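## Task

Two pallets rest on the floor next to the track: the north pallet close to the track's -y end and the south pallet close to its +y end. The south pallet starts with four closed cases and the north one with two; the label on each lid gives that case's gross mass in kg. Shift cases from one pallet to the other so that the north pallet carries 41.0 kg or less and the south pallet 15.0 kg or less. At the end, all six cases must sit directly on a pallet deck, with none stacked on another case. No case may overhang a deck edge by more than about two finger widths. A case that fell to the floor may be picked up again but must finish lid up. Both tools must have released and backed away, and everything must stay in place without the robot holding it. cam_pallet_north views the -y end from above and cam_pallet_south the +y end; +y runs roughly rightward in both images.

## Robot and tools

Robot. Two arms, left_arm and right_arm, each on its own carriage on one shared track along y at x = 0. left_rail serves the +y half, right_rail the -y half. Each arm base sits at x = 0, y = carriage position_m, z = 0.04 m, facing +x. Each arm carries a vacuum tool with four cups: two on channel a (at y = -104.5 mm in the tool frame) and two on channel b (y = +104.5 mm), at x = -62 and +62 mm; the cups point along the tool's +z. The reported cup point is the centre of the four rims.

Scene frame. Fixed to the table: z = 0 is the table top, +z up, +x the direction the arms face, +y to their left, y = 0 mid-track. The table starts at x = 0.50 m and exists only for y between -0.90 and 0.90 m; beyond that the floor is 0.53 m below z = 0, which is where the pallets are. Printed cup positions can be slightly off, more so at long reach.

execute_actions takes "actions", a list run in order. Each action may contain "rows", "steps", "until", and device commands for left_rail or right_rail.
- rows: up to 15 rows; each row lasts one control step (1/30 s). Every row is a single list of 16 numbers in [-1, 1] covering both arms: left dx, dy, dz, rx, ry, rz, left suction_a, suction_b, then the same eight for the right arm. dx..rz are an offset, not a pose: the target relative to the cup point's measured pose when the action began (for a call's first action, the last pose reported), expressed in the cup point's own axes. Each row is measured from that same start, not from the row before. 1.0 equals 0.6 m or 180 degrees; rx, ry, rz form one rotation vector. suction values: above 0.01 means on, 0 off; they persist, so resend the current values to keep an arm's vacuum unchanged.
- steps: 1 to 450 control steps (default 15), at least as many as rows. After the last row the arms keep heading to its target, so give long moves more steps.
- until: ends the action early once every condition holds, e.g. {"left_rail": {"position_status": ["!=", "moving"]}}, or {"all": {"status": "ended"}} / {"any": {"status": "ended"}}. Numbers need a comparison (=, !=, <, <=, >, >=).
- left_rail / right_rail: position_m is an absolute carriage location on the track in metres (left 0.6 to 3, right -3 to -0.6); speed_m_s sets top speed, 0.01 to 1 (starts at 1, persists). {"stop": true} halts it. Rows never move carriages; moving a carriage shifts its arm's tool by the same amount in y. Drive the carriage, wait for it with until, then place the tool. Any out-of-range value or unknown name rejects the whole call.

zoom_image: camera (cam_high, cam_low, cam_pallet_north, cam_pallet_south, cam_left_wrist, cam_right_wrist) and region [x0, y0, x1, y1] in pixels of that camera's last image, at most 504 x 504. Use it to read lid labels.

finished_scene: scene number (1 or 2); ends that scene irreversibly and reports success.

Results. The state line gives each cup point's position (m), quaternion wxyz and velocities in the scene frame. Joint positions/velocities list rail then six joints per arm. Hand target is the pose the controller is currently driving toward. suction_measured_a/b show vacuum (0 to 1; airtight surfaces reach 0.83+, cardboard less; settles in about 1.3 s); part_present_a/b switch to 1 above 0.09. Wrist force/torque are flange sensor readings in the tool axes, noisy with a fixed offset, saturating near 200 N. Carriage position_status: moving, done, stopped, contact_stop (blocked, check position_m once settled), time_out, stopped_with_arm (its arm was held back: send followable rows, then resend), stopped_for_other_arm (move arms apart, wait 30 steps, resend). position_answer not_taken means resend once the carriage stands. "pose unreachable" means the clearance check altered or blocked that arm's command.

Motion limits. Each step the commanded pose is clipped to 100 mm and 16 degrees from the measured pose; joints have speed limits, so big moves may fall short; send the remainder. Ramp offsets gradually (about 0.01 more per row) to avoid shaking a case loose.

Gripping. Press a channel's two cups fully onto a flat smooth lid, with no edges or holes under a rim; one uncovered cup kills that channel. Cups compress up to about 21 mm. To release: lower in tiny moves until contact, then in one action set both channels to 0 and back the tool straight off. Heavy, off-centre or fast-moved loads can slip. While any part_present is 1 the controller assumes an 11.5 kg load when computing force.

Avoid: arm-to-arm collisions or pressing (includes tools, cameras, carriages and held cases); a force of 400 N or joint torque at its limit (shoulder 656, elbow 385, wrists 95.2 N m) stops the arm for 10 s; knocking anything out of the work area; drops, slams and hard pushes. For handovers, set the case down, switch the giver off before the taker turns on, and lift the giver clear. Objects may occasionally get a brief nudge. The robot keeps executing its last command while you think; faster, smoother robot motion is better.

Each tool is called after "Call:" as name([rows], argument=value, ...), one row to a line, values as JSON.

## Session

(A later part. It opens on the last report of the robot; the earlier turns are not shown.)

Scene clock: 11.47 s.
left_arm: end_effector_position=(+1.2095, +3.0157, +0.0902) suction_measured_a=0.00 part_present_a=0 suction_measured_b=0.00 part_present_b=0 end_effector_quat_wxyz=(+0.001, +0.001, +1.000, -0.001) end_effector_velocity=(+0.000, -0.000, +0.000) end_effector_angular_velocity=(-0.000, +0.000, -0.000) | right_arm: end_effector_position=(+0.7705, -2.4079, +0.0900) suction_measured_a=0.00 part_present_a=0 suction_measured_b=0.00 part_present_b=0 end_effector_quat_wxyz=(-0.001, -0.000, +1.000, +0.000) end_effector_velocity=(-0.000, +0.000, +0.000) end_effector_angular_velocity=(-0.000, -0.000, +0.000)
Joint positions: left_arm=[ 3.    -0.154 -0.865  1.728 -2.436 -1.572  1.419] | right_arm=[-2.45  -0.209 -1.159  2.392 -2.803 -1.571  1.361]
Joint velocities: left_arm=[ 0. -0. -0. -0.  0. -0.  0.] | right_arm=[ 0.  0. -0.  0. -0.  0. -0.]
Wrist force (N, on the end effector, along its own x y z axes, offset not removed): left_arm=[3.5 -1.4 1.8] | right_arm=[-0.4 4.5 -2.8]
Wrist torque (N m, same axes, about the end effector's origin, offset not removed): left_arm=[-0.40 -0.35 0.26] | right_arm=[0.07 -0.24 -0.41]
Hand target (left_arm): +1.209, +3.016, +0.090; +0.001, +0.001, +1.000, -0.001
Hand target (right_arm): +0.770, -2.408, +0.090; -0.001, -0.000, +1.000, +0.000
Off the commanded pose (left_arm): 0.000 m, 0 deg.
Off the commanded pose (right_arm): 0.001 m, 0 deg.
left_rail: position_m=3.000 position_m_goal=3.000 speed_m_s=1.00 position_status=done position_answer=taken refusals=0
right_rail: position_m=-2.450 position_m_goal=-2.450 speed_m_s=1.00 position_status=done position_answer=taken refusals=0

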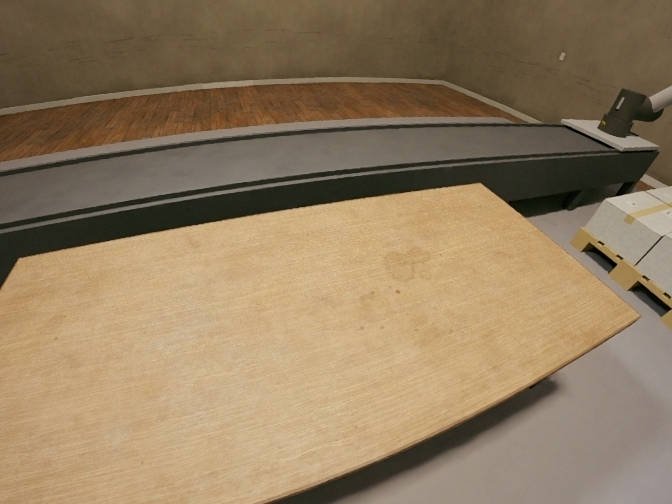

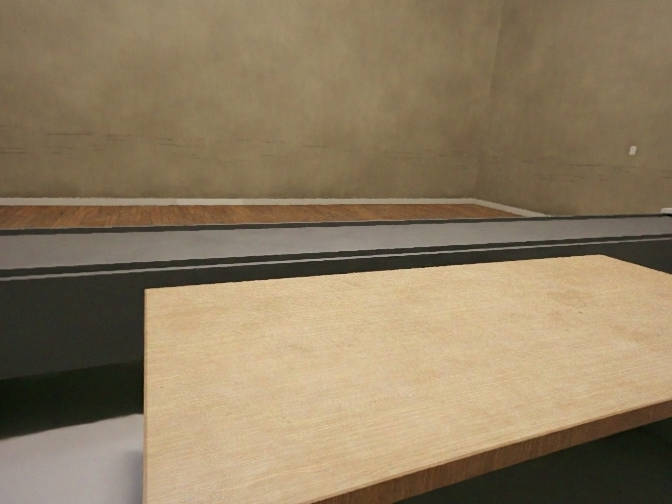

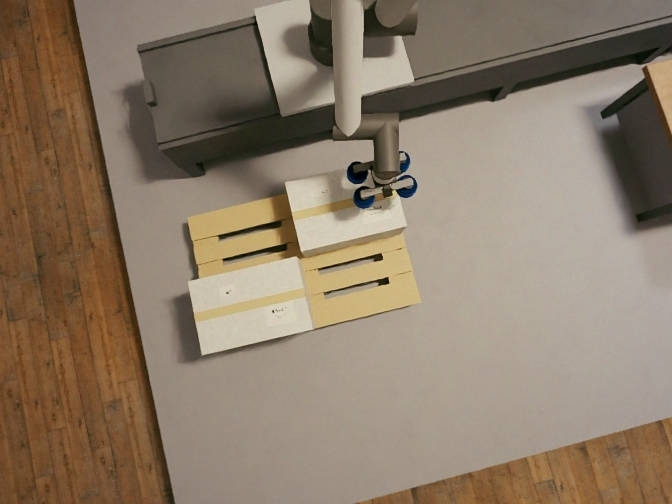

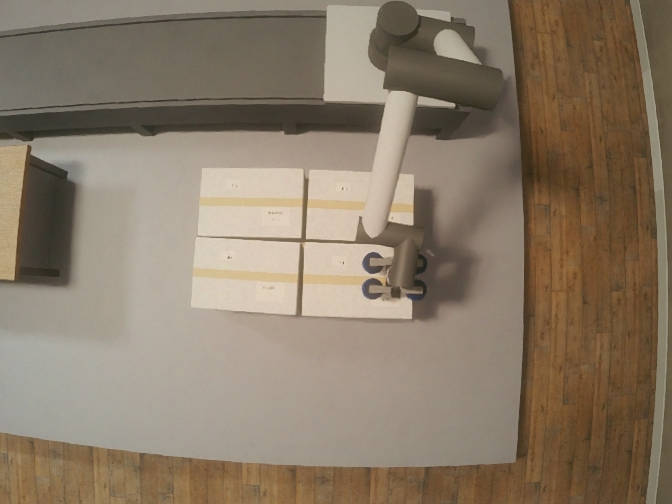

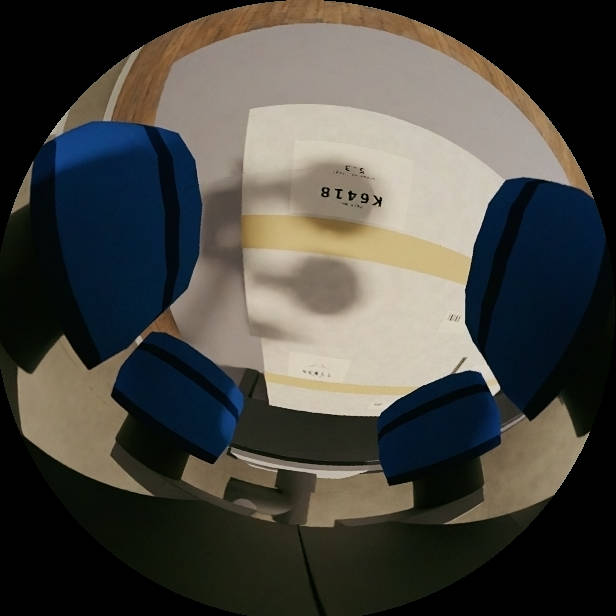

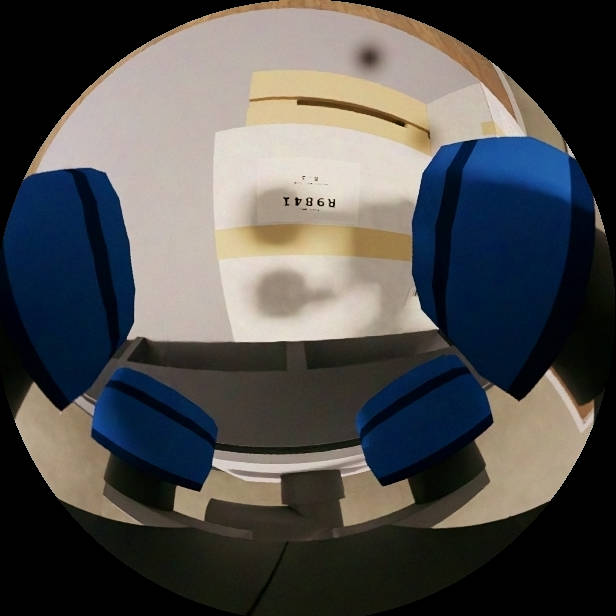

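Call:
execute_actions([
  {"rows":[[0.68,0,0,0,0,0,0,0,0,0,-0.2,0,0,0,0,0]],"steps":40},
])

Call:
zoom_image(camera="cam_left_wrist", region=[260, 130, 400, 250])

Scene clock: 13.07 s.
left_arm: end_effector_position=(+0.8039, +3.0164, +0.0900) suction_measured_a=0.00 part_present_a=0 suction_measured_b=0.00 part_present_b=0 end_effector_quat_wxyz=(+0.000, +0.001, +1.000, -0.001) end_effector_velocity=(-0.017, -0.002, +0.003) end_effector_angular_velocity=(+0.000, -0.003, +0.000) | right_arm: end_effector_position=(+0.7706, -2.4079, +0.2098) suction_measured_a=0.00 part_present_a=0 suction_measured_b=0.00 part_present_b=0 end_effector_quat_wxyz=(-0.001, -0.000, +1.000, +0.000) end_effector_velocity=(+0.000, -0.000, +0.000) end_effector_angular_velocity=(-0.000, +0.000, -0.000)
Joint positions: left_arm=[ 3.    -0.232 -1.14   2.348 -2.78  -1.572  1.341] | right_arm=[-2.45  -0.209 -1.339  2.348 -2.579 -1.571  1.361]
Joint velocities: left_arm=[ 0.    -0.007 -0.014  0.026 -0.015  0.001 -0.008] | right_arm=[ 0. -0. -0. -0.  0. -0. -0.]
Wrist force (N, on the end effector, along its own x y z axes, offset not removed): left_arm=[4.4 1.1 2.3] | right_arm=[0.8 1.6 -4.0]
Wrist torque (N m, same axes, about the end effector's origin, offset not removed): left_arm=[-0.11 -0.52 0.39] | right_arm=[-0.31 -0.48 -0.55]
Hand target (left_arm): +0.802, +3.016, +0.090; +0.001, +0.001, +1.000, -0.001
Hand target (right_arm): +0.771, -2.408, +0.210; -0.001, -0.000, +1.000, +0.000
Off the commanded pose (left_arm): 0.002 m, 0 deg.
Off the commanded pose (right_arm): 0.000 m, 0 deg.
left_rail: position_m=3.000 position_m_goal=3.000 speed_m_s=1.00 position_status=done position_answer=taken refusals=0
right_rail: position_m=-2.450 position_m_goal=-2.450 speed_m_s=1.00 position_status=done position_answer=taken refusals=0

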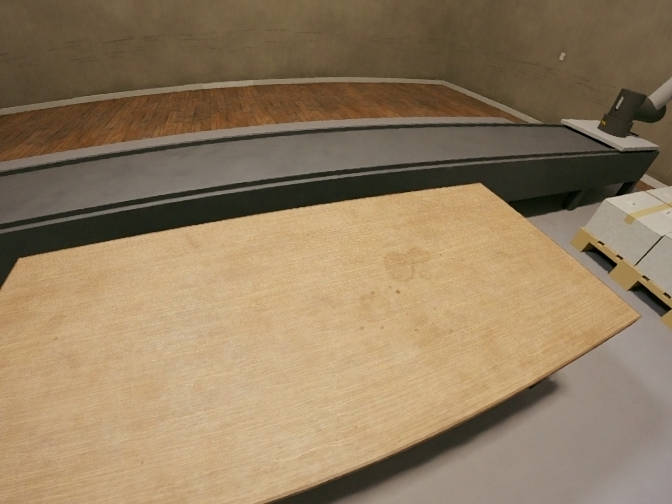

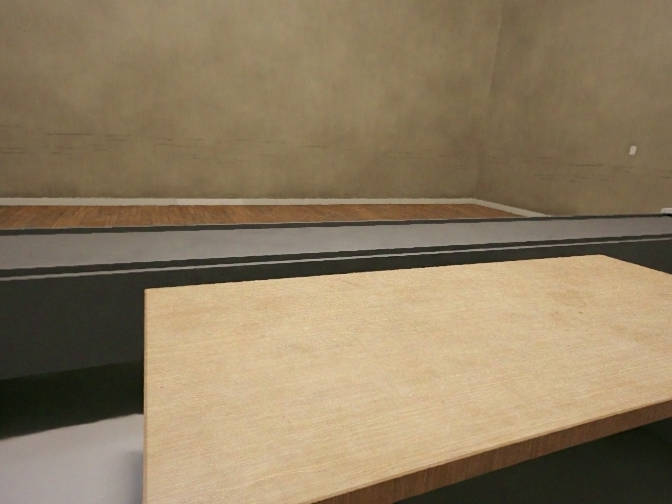

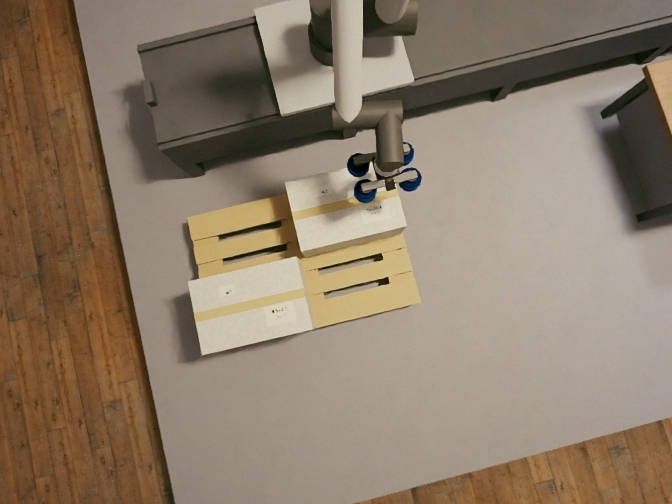

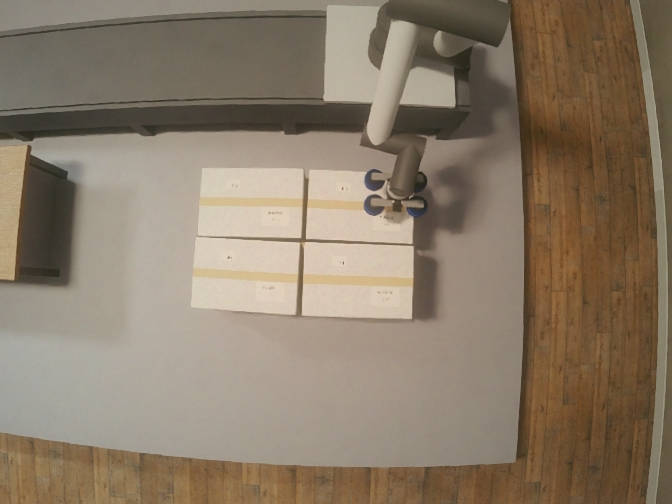

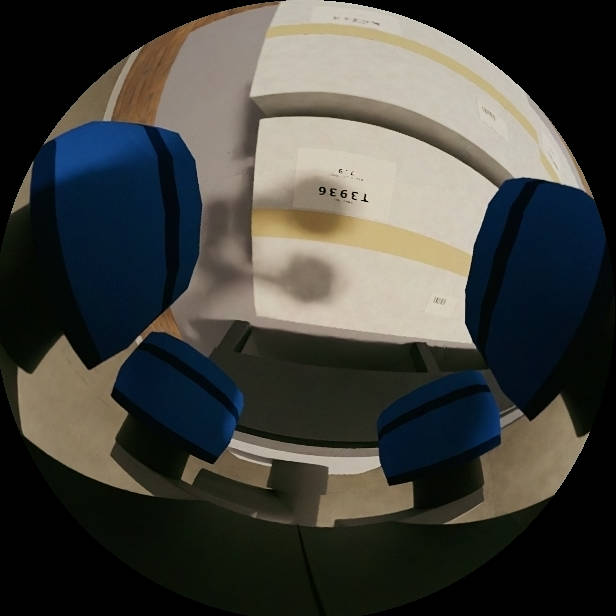

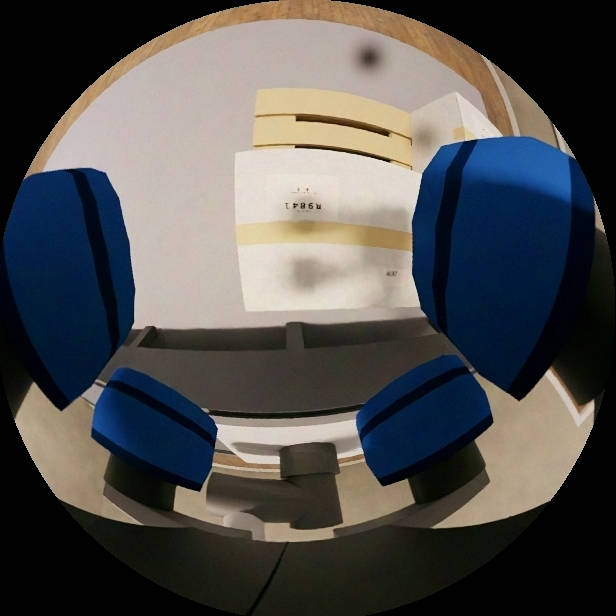

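Region (260, 130, 400, 250) of cam_left_wrist's 616x616 image, scaled by 3.600, with more detail than that image has; it fills the top 432 rows of this view, and the rest is white.

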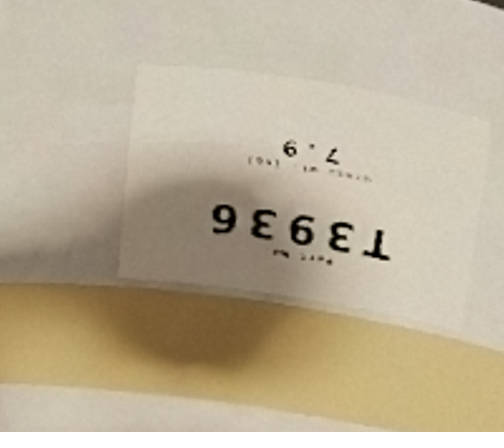

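Call:
execute_actions([
  {"left_rail":{"position_m":2.245},"right_rail":{"position_m":-1.3},"rows":[[-0.06,0,0,0,0,0,0,0,0,0,-0.3,0,0,0,0,0]],"steps":60,"until":{"all":{"status":"ended"}}},
  {"rows":[[0,0,0.15,0,0,0,0,0,0,0,0,0,0,0,0,0]],"steps":20},
])

Scene clock: 16.53 s.
left_arm: end_effector_position=(+0.8395, +2.2613, +0.0011) suction_measured_a=0.00 part_present_a=0 suction_measured_b=0.00 part_present_b=0 end_effector_quat_wxyz=(+0.000, +0.001, +1.000, -0.001) end_effector_velocity=(+0.003, -0.000, -0.009) end_effector_angular_velocity=(-0.001, -0.003, -0.000) | right_arm: end_effector_position=(+0.7707, -1.2579, +0.3895) suction_measured_a=0.00 part_present_a=0 suction_measured_b=0.00 part_present_b=0 end_effector_quat_wxyz=(-0.001, -0.000, +1.000, +0.000) end_effector_velocity=(-0.000, +0.000, +0.000) end_effector_angular_velocity=(-0.000, -0.000, -0.000)
Joint positions: left_arm=[ 2.245 -0.222 -0.987  2.307 -2.892 -1.572  1.351] | right_arm=[-1.3   -0.209 -1.546  2.229 -2.252 -1.571  1.361]
Joint velocities: left_arm=[ 0.     0.001  0.016 -0.002 -0.017 -0.     0.001] | right_arm=[ 0.  0. -0.  0.  0. -0.  0.]
Wrist force (N, on the end effector, along its own x y z axes, offset not removed): left_arm=[3.2 -0.3 2.9] | right_arm=[2.4 3.1 -1.5]
Wrist torque (N m, same axes, about the end effector's origin, offset not removed): left_arm=[-0.29 -0.35 0.34] | right_arm=[-0.17 -0.76 -0.46]
Hand target (left_arm): +0.840, +2.261, -0.000; +0.000, +0.001, +1.000, -0.001
Hand target (right_arm): +0.771, -1.258, +0.389; -0.001, -0.000, +1.000, +0.000
Off the commanded pose (left_arm): 0.001 m, 0 deg.
Off the commanded pose (right_arm): 0.000 m, 0 deg.
left_rail: position_m=2.245 position_m_goal=2.245 speed_m_s=1.00 position_status=done position_answer=taken refusals=0
right_rail: position_m=-1.300 position_m_goal=-1.300 speed_m_s=1.00 position_status=done position_answer=taken refusals=0

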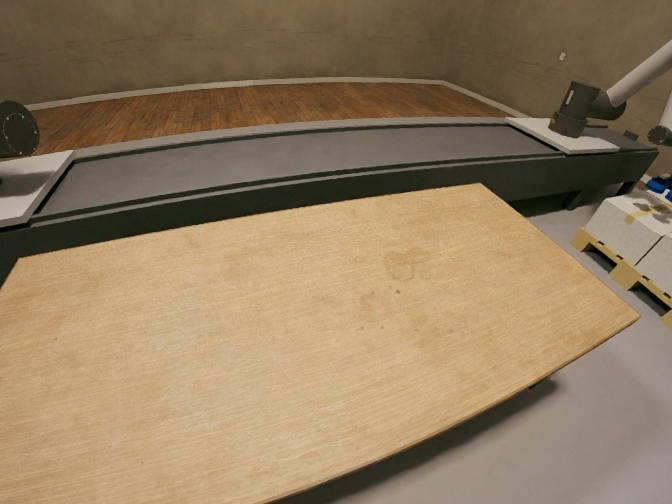

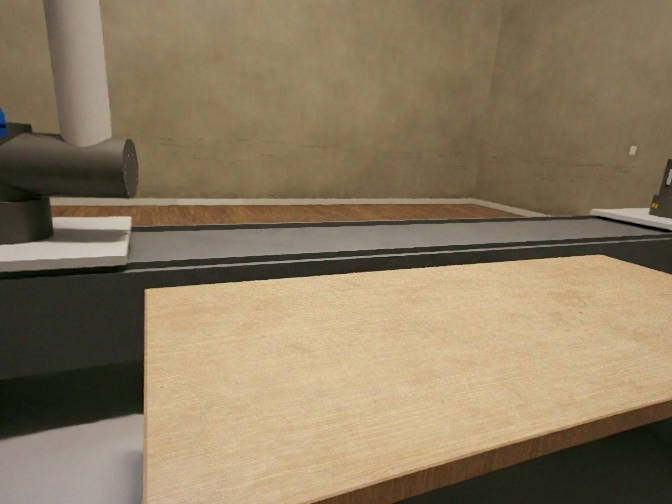

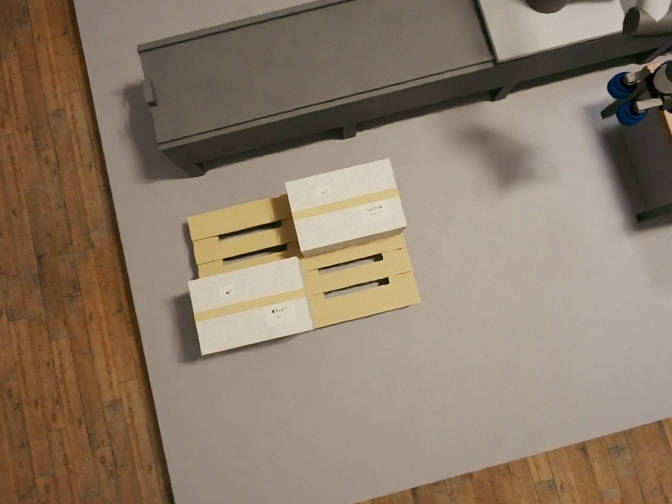

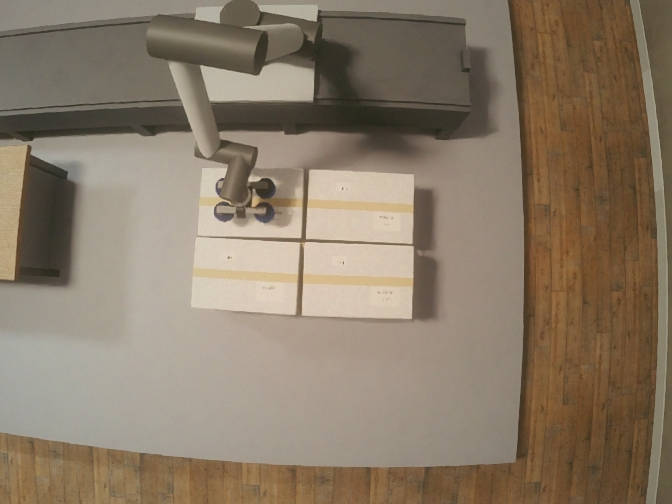

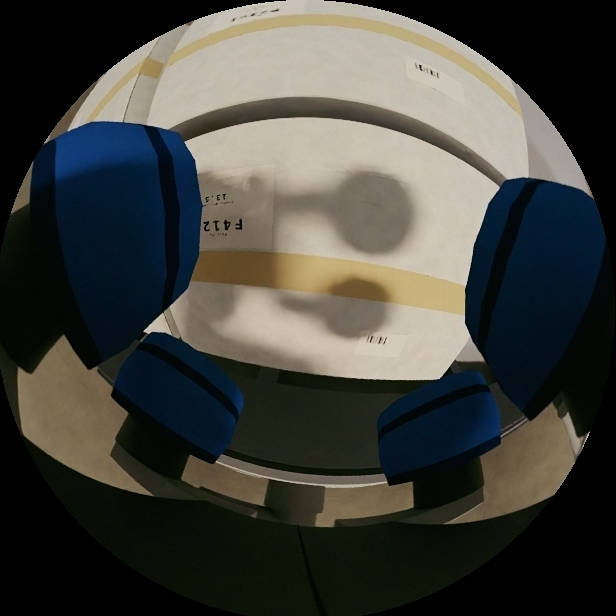

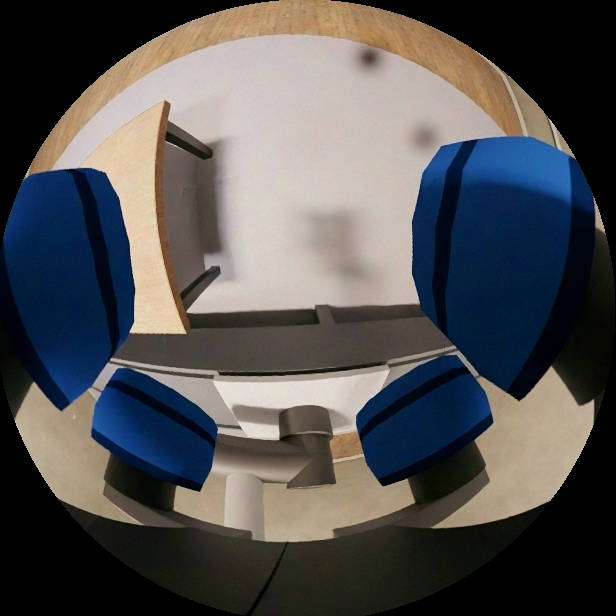

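Call:
execute_actions([
  {"rows":[[0.015,-0.025,0.12,0,0,0,0,0,0,0,0,0,0,0,0,0]],"steps":15},
])

Call:
zoom_image(camera="cam_high", region=[552, 150, 672, 270])

Call:
zoom_image(camera="cam_pallet_south", region=[180, 150, 320, 255])

Scene clock: 17.37 s.
left_arm: end_effector_position=(+0.8300, +2.2471, -0.0677) suction_measured_a=0.00 part_present_a=0 suction_measured_b=0.00 part_present_b=0 end_effector_quat_wxyz=(-0.000, +0.001, +1.000, -0.001) end_effector_velocity=(+0.002, -0.005, -0.025) end_effector_angular_velocity=(-0.000, -0.007, +0.000) | right_arm: end_effector_position=(+0.7707, -1.2579, +0.3895) suction_measured_a=0.00 part_present_a=0 suction_measured_b=0.00 part_present_b=0 end_effector_quat_wxyz=(-0.001, -0.000, +1.000, +0.000) end_effector_velocity=(-0.000, +0.000, +0.000) end_effector_angular_velocity=(-0.000, -0.000, +0.000)
Joint positions: left_arm=[ 2.245 -0.241 -0.883  2.318 -3.005 -1.573  1.331] | right_arm=[-1.3   -0.209 -1.546  2.229 -2.252 -1.571  1.361]
Joint velocities: left_arm=[ 0.    -0.006  0.041 -0.003 -0.045  0.002 -0.007] | right_arm=[ 0.  0. -0.  0. -0.  0. -0.]
Wrist force (N, on the end effector, along its own x y z axes, offset not removed): left_arm=[4.7 -0.2 1.8] | right_arm=[-0.1 1.2 -1.4]
Wrist torque (N m, same axes, about the end effector's origin, offset not removed): left_arm=[-0.28 -0.45 0.26] | right_arm=[-0.44 -0.44 -0.48]
Hand target (left_arm): +0.830, +2.246, -0.071; +0.000, +0.001, +1.000, -0.001
Hand target (right_arm): +0.771, -1.258, +0.389; -0.001, -0.000, +1.000, +0.000
Off the commanded pose (left_arm): 0.003 m, 0 deg.
Off the commanded pose (right_arm): 0.000 m, 0 deg.
left_rail: position_m=2.245 position_m_goal=2.245 speed_m_s=1.00 position_status=done position_answer=taken refusals=0
right_rail: position_m=-1.300 position_m_goal=-1.300 speed_m_s=1.00 position_status=done position_answer=taken refusals=0

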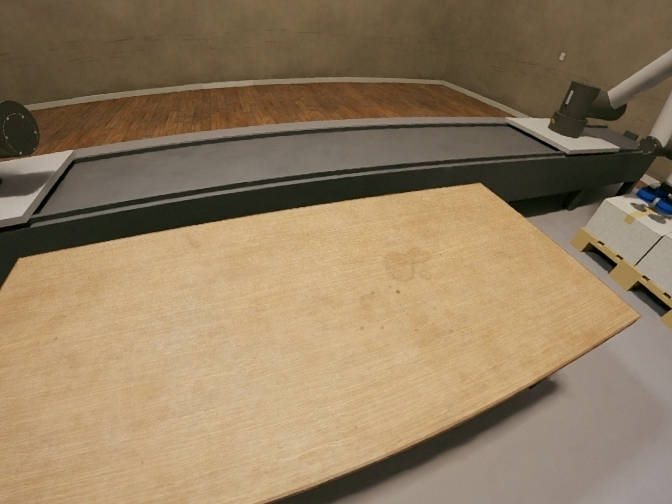

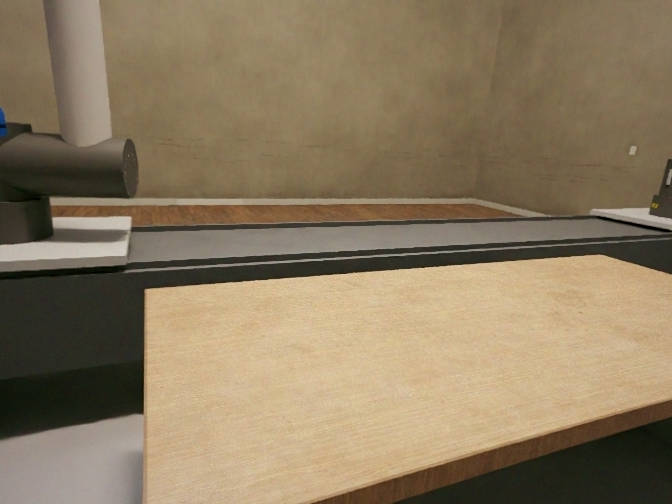

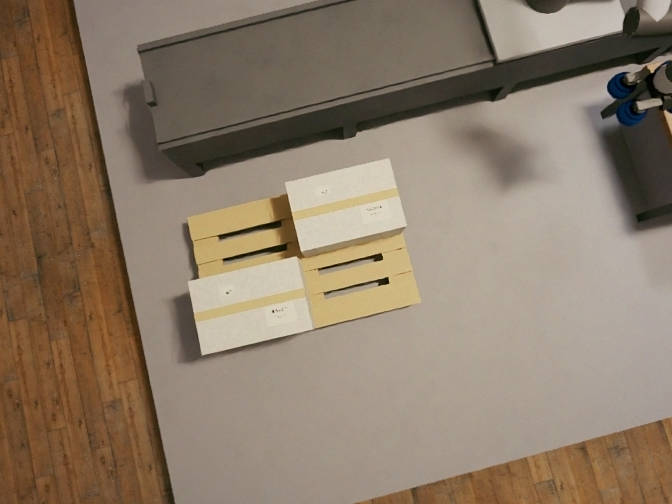

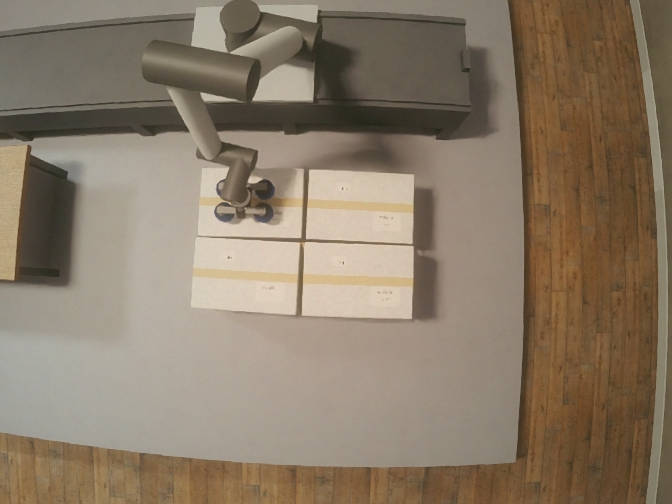

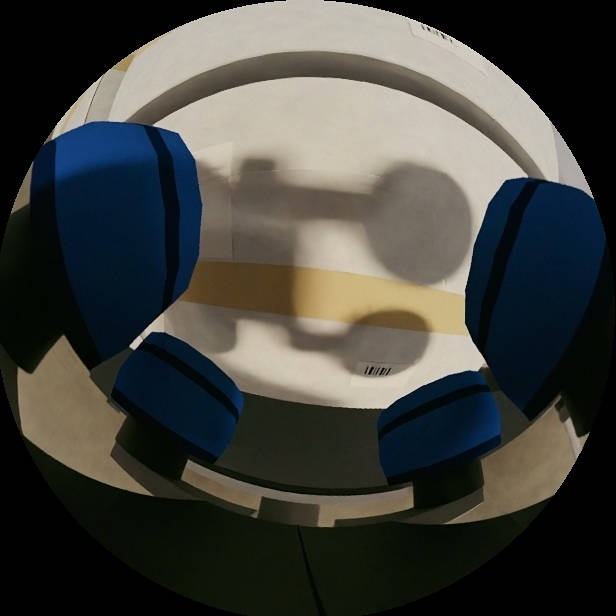

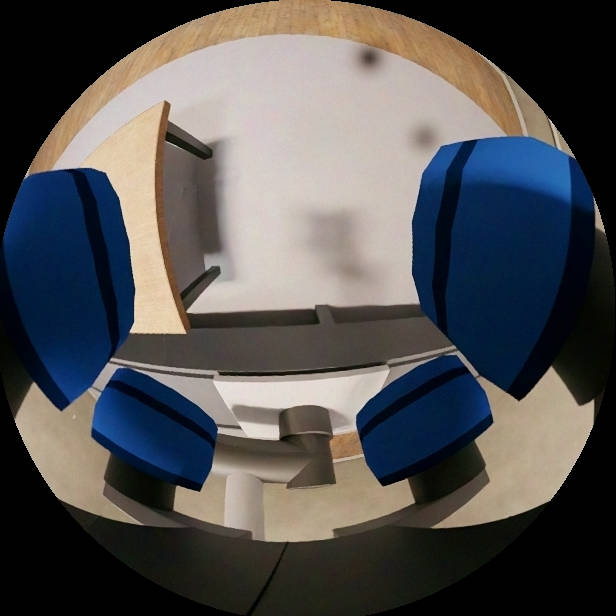

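Region (552, 150, 672, 270) of cam_high's 672x504 image, scaled by 4.200, with more detail than that image has.

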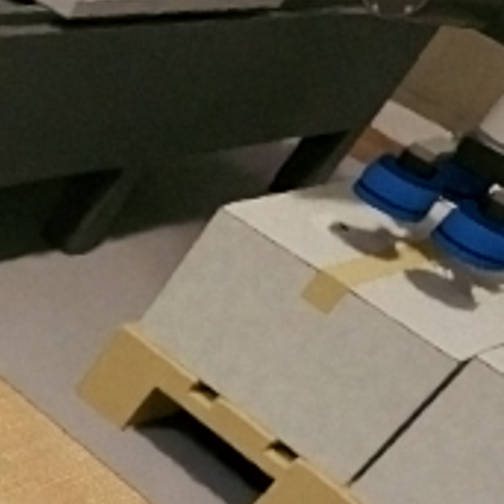

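Region (180, 150, 320, 255) of cam_pallet_south's 672x504 image, scaled by 3.600, with more detail than that image has; it fills the top 378 rows of this view, and the rest is white.

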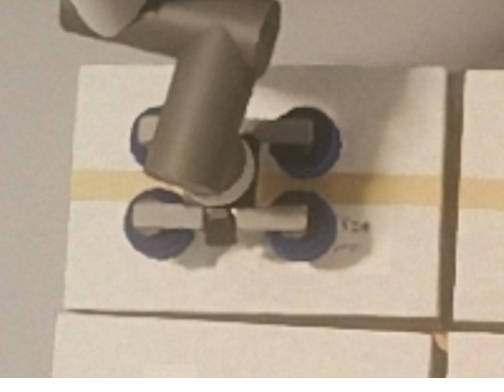

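Call:
execute_actions([
  {"rows":[[0,0,0.10,0,0,0,0,0,0,0,0,0,0,0,0,0]],"steps":15},
])

Scene clock: 18.07 s.
left_arm: end_effector_position=(+0.8296, +2.2470, -0.1252) suction_measured_a=0.00 part_present_a=0 suction_measured_b=0.00 part_present_b=0 end_effector_quat_wxyz=(-0.000, +0.001, +1.000, -0.001) end_effector_velocity=(+0.002, +0.000, -0.019) end_effector_angular_velocity=(-0.001, -0.002, +0.000) | right_arm: end_effector_position=(+0.7707, -1.2579, +0.3895) suction_measured_a=0.00 part_present_a=0 suction_measured_b=0.00 part_present_b=0 end_effector_quat_wxyz=(-0.001, -0.000, +1.000, +0.000) end_effector_velocity=(-0.000, -0.000, -0.000) end_effector_angular_velocity=(-0.000, +0.000, +0.000)
Joint positions: left_arm=[ 2.245 -0.242 -0.793  2.308 -3.085 -1.573  1.331] | right_arm=[-1.3   -0.209 -1.546  2.229 -2.252 -1.571  1.361]
Joint velocities: left_arm=[ 0.     0.001  0.031 -0.007 -0.026 -0.     0.001] | right_arm=[ 0. -0.  0.  0. -0. -0. -0.]
Wrist force (N, on the end effector, along its own x y z axes, offset not removed): left_arm=[4.3 -0.9 2.2] | right_arm=[-0.3 2.9 -3.6]
Wrist torque (N m, same axes, about the end effector's origin, offset not removed): left_arm=[-0.39 -0.53 0.36] | right_arm=[-0.06 -0.35 -0.42]
Hand target (left_arm): +0.830, +2.247, -0.128; -0.000, +0.001, +1.000, -0.001
Hand target (right_arm): +0.771, -1.258, +0.389; -0.001, -0.000, +1.000, +0.000
Off the commanded pose (left_arm): 0.002 m, 0 deg.
Off the commanded pose (right_arm): 0.000 m, 0 deg.
left_rail: position_m=2.245 position_m_goal=2.245 speed_m_s=1.00 position_status=done position_answer=taken refusals=0
right_rail: position_m=-1.300 position_m_goal=-1.300 speed_m_s=1.00 position_status=done position_answer=taken refusals=0

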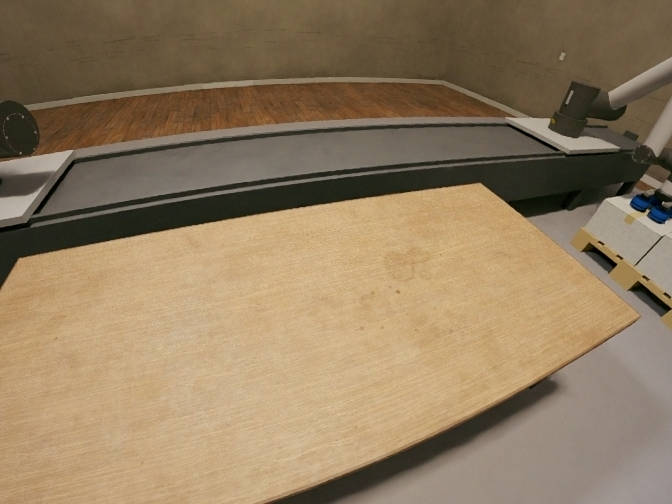

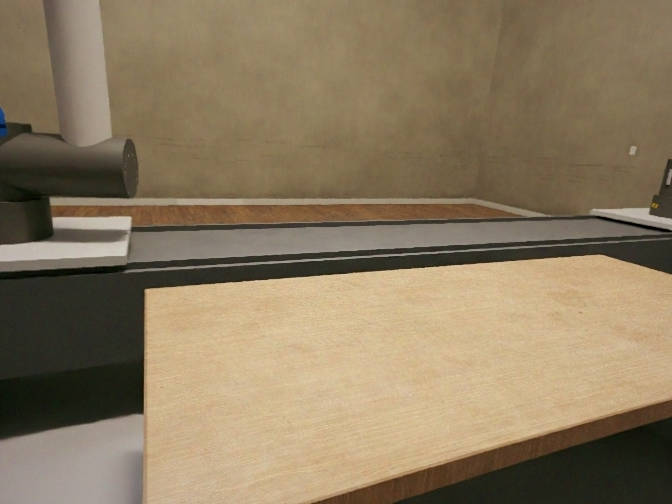

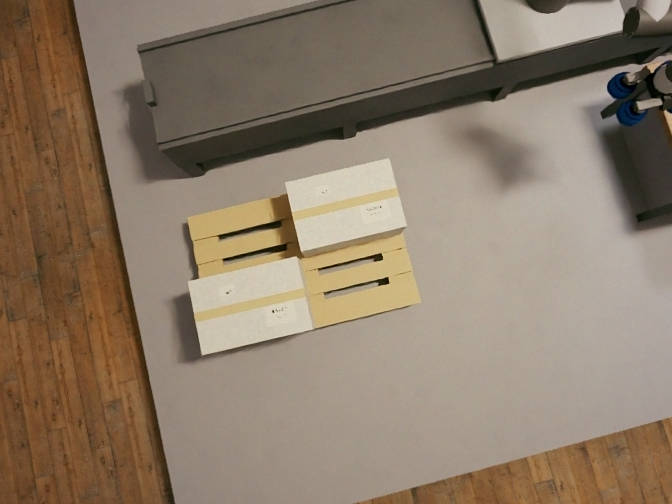

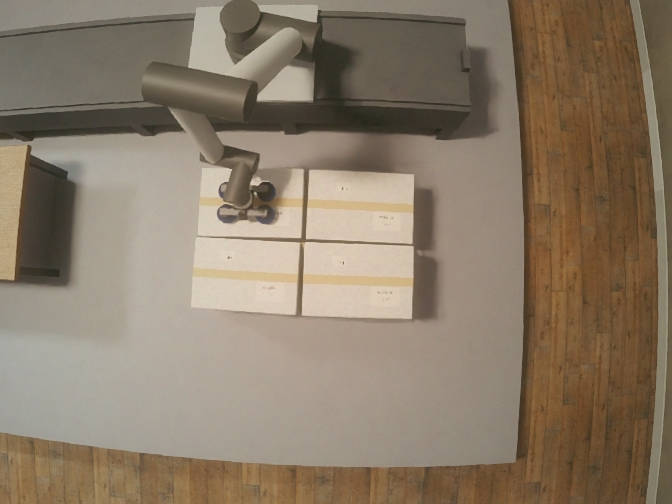

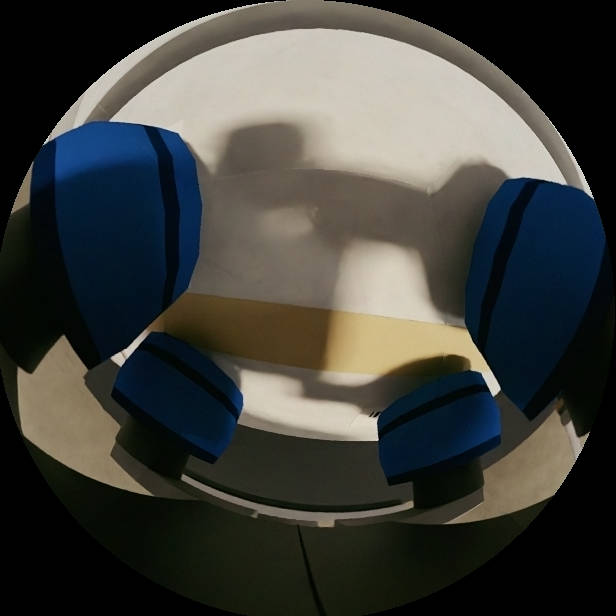

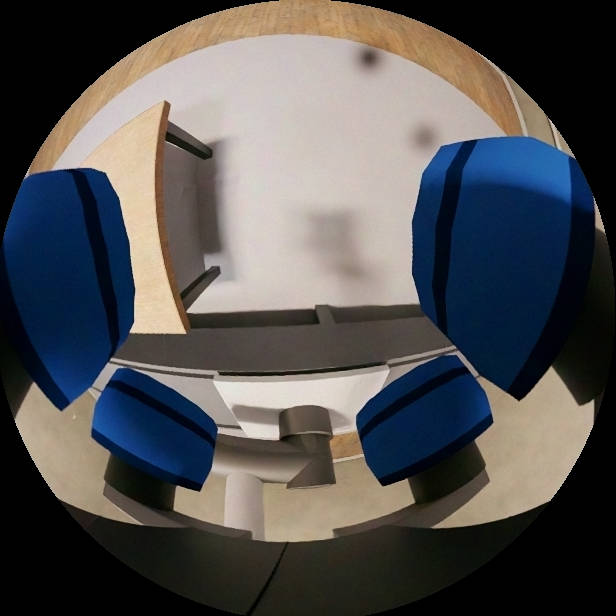

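Call:
execute_actions([
  {"rows":[[0,0.02,0.03,0,0,0,0,0,0,0,0,0,0,0,0,0],[0,0.025,0.05,0,0,0,0,0,0,0,0,0,0,0,0,0]],"steps":18},
  {"rows":[[0,0,0.02,0,0,0,1,1,0,0,0,0,0,0,0,0]],"steps":30},
])

Scene clock: 29.23 s.
left_arm: end_effector_position=(+0.8305, +2.2617, -0.1633) suction_measured_a=0.89 part_present_a=1 suction_measured_b=0.89 part_present_b=1 end_effector_quat_wxyz=(+0.001, +0.001, +1.000, -0.001) end_effector_velocity=(+0.000, +0.000, +0.000) end_effector_angular_velocity=(+0.000, -0.000, +0.000) | right_arm: end_effector_position=(+0.7707, -1.2579, +0.3895) suction_measured_a=0.00 part_present_a=0 suction_measured_b=0.00 part_present_b=0 end_effector_quat_wxyz=(-0.001, -0.000, +1.000, +0.000) end_effector_velocity=(+0.000, -0.000, -0.000) end_effector_angular_velocity=(+0.000, +0.000, -0.000)
Joint positions: left_arm=[ 2.245 -0.224 -0.733  2.297 -3.138 -1.572  1.349] | right_arm=[-1.3   -0.209 -1.546  2.229 -2.252 -1.571  1.361]
Joint velocities: left_arm=[ 0.  0. -0.  0. -0.  0. -0.] | right_arm=[ 0. -0.  0. -0.  0. -0.  0.]
Wrist force (N, on the end effector, along its own x y z axes, offset not removed): left_arm=[13.2 8.2 -40.2] | right_arm=[2.6 4.1 -1.4]
Wrist torque (N m, same axes, about the end effector's origin, offset not removed): left_arm=[-1.94 -0.72 0.33] | right_arm=[-0.02 -0.71 -0.58]
Hand target (left_arm): +0.830, +2.262, -0.163; +0.001, +0.001, +1.000, -0.001
Hand target (right_arm): +0.771, -1.258, +0.389; -0.001, -0.000, +1.000, +0.000
Off the commanded pose (left_arm): 0.003 m, 0 deg.
Off the commanded pose (right_arm): 0.000 m, 0 deg.
FORCE FAULT: contact force on the left arm reached its limit, and that arm stopped for 10 seconds. The contact can be on any part of that arm, not only on its tool. That arm's remaining commands of this call were not run. That arm holds still and accepts commands again. Move the arm away from the contact; if what it grips holds it there, let go first. Pushing or pulling that hard again can fault the arm again.
left_rail: position_m=2.245 position_m_goal=2.245 speed_m_s=1.00 position_status=done position_answer=taken refusals=0
right_rail: position_m=-1.300 position_m_goal=-1.300 speed_m_s=1.00 position_status=done position_answer=taken refusals=0

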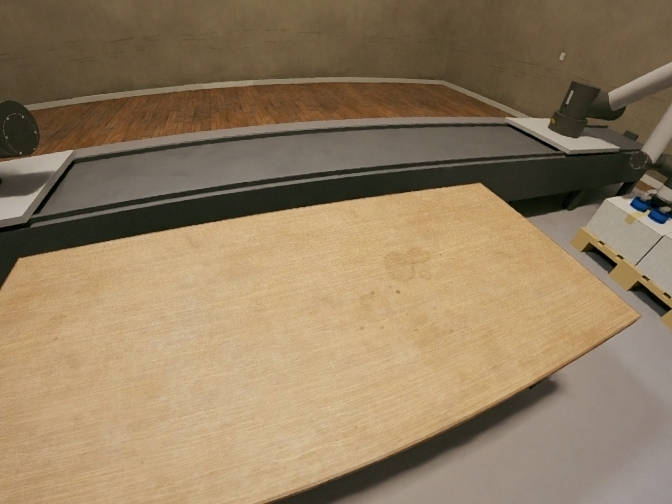

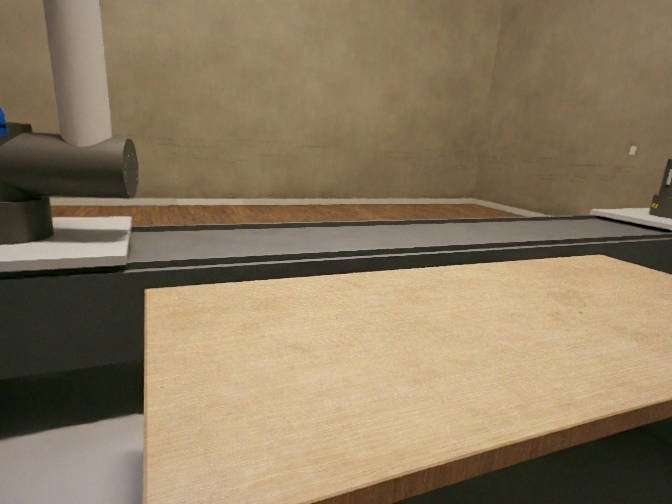

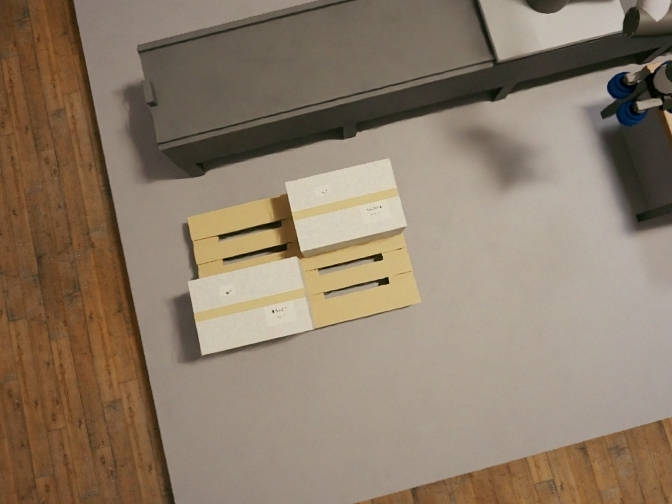

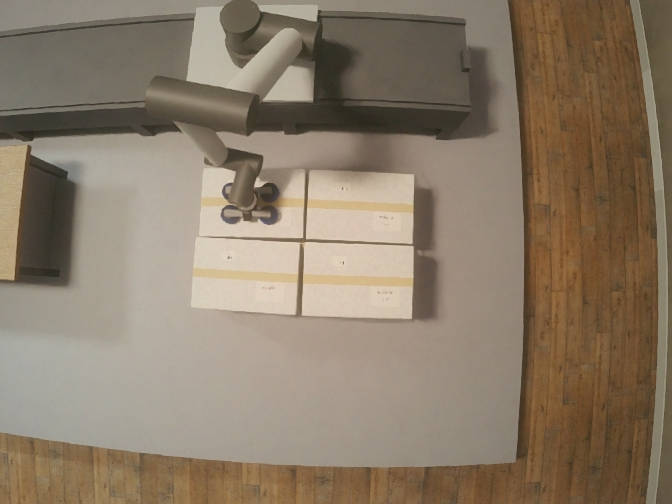

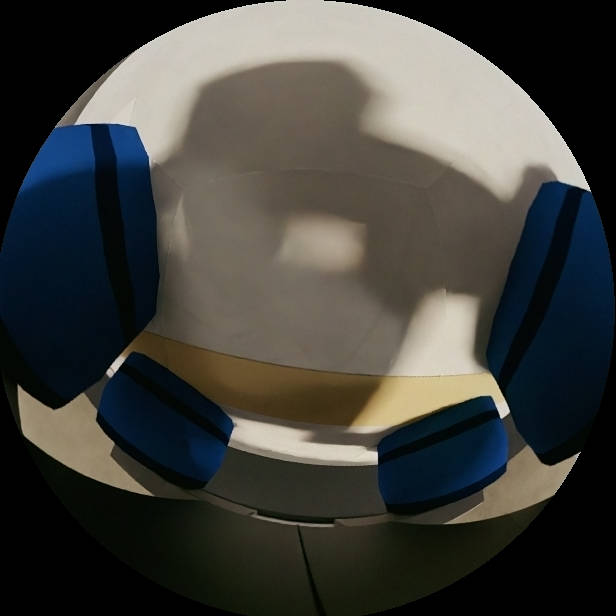

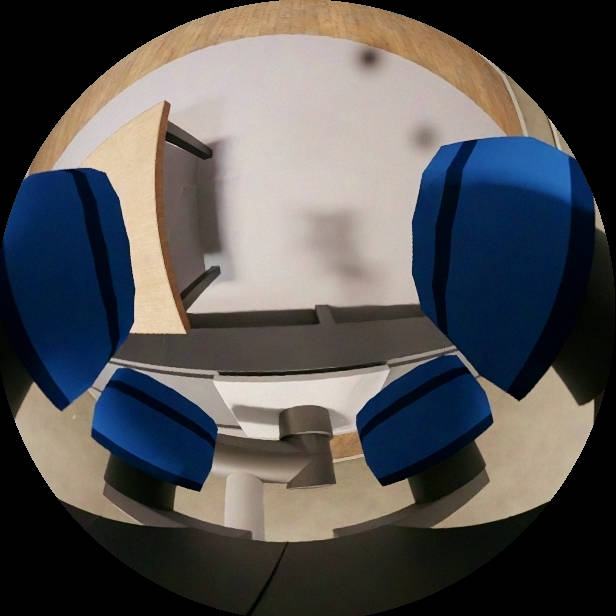

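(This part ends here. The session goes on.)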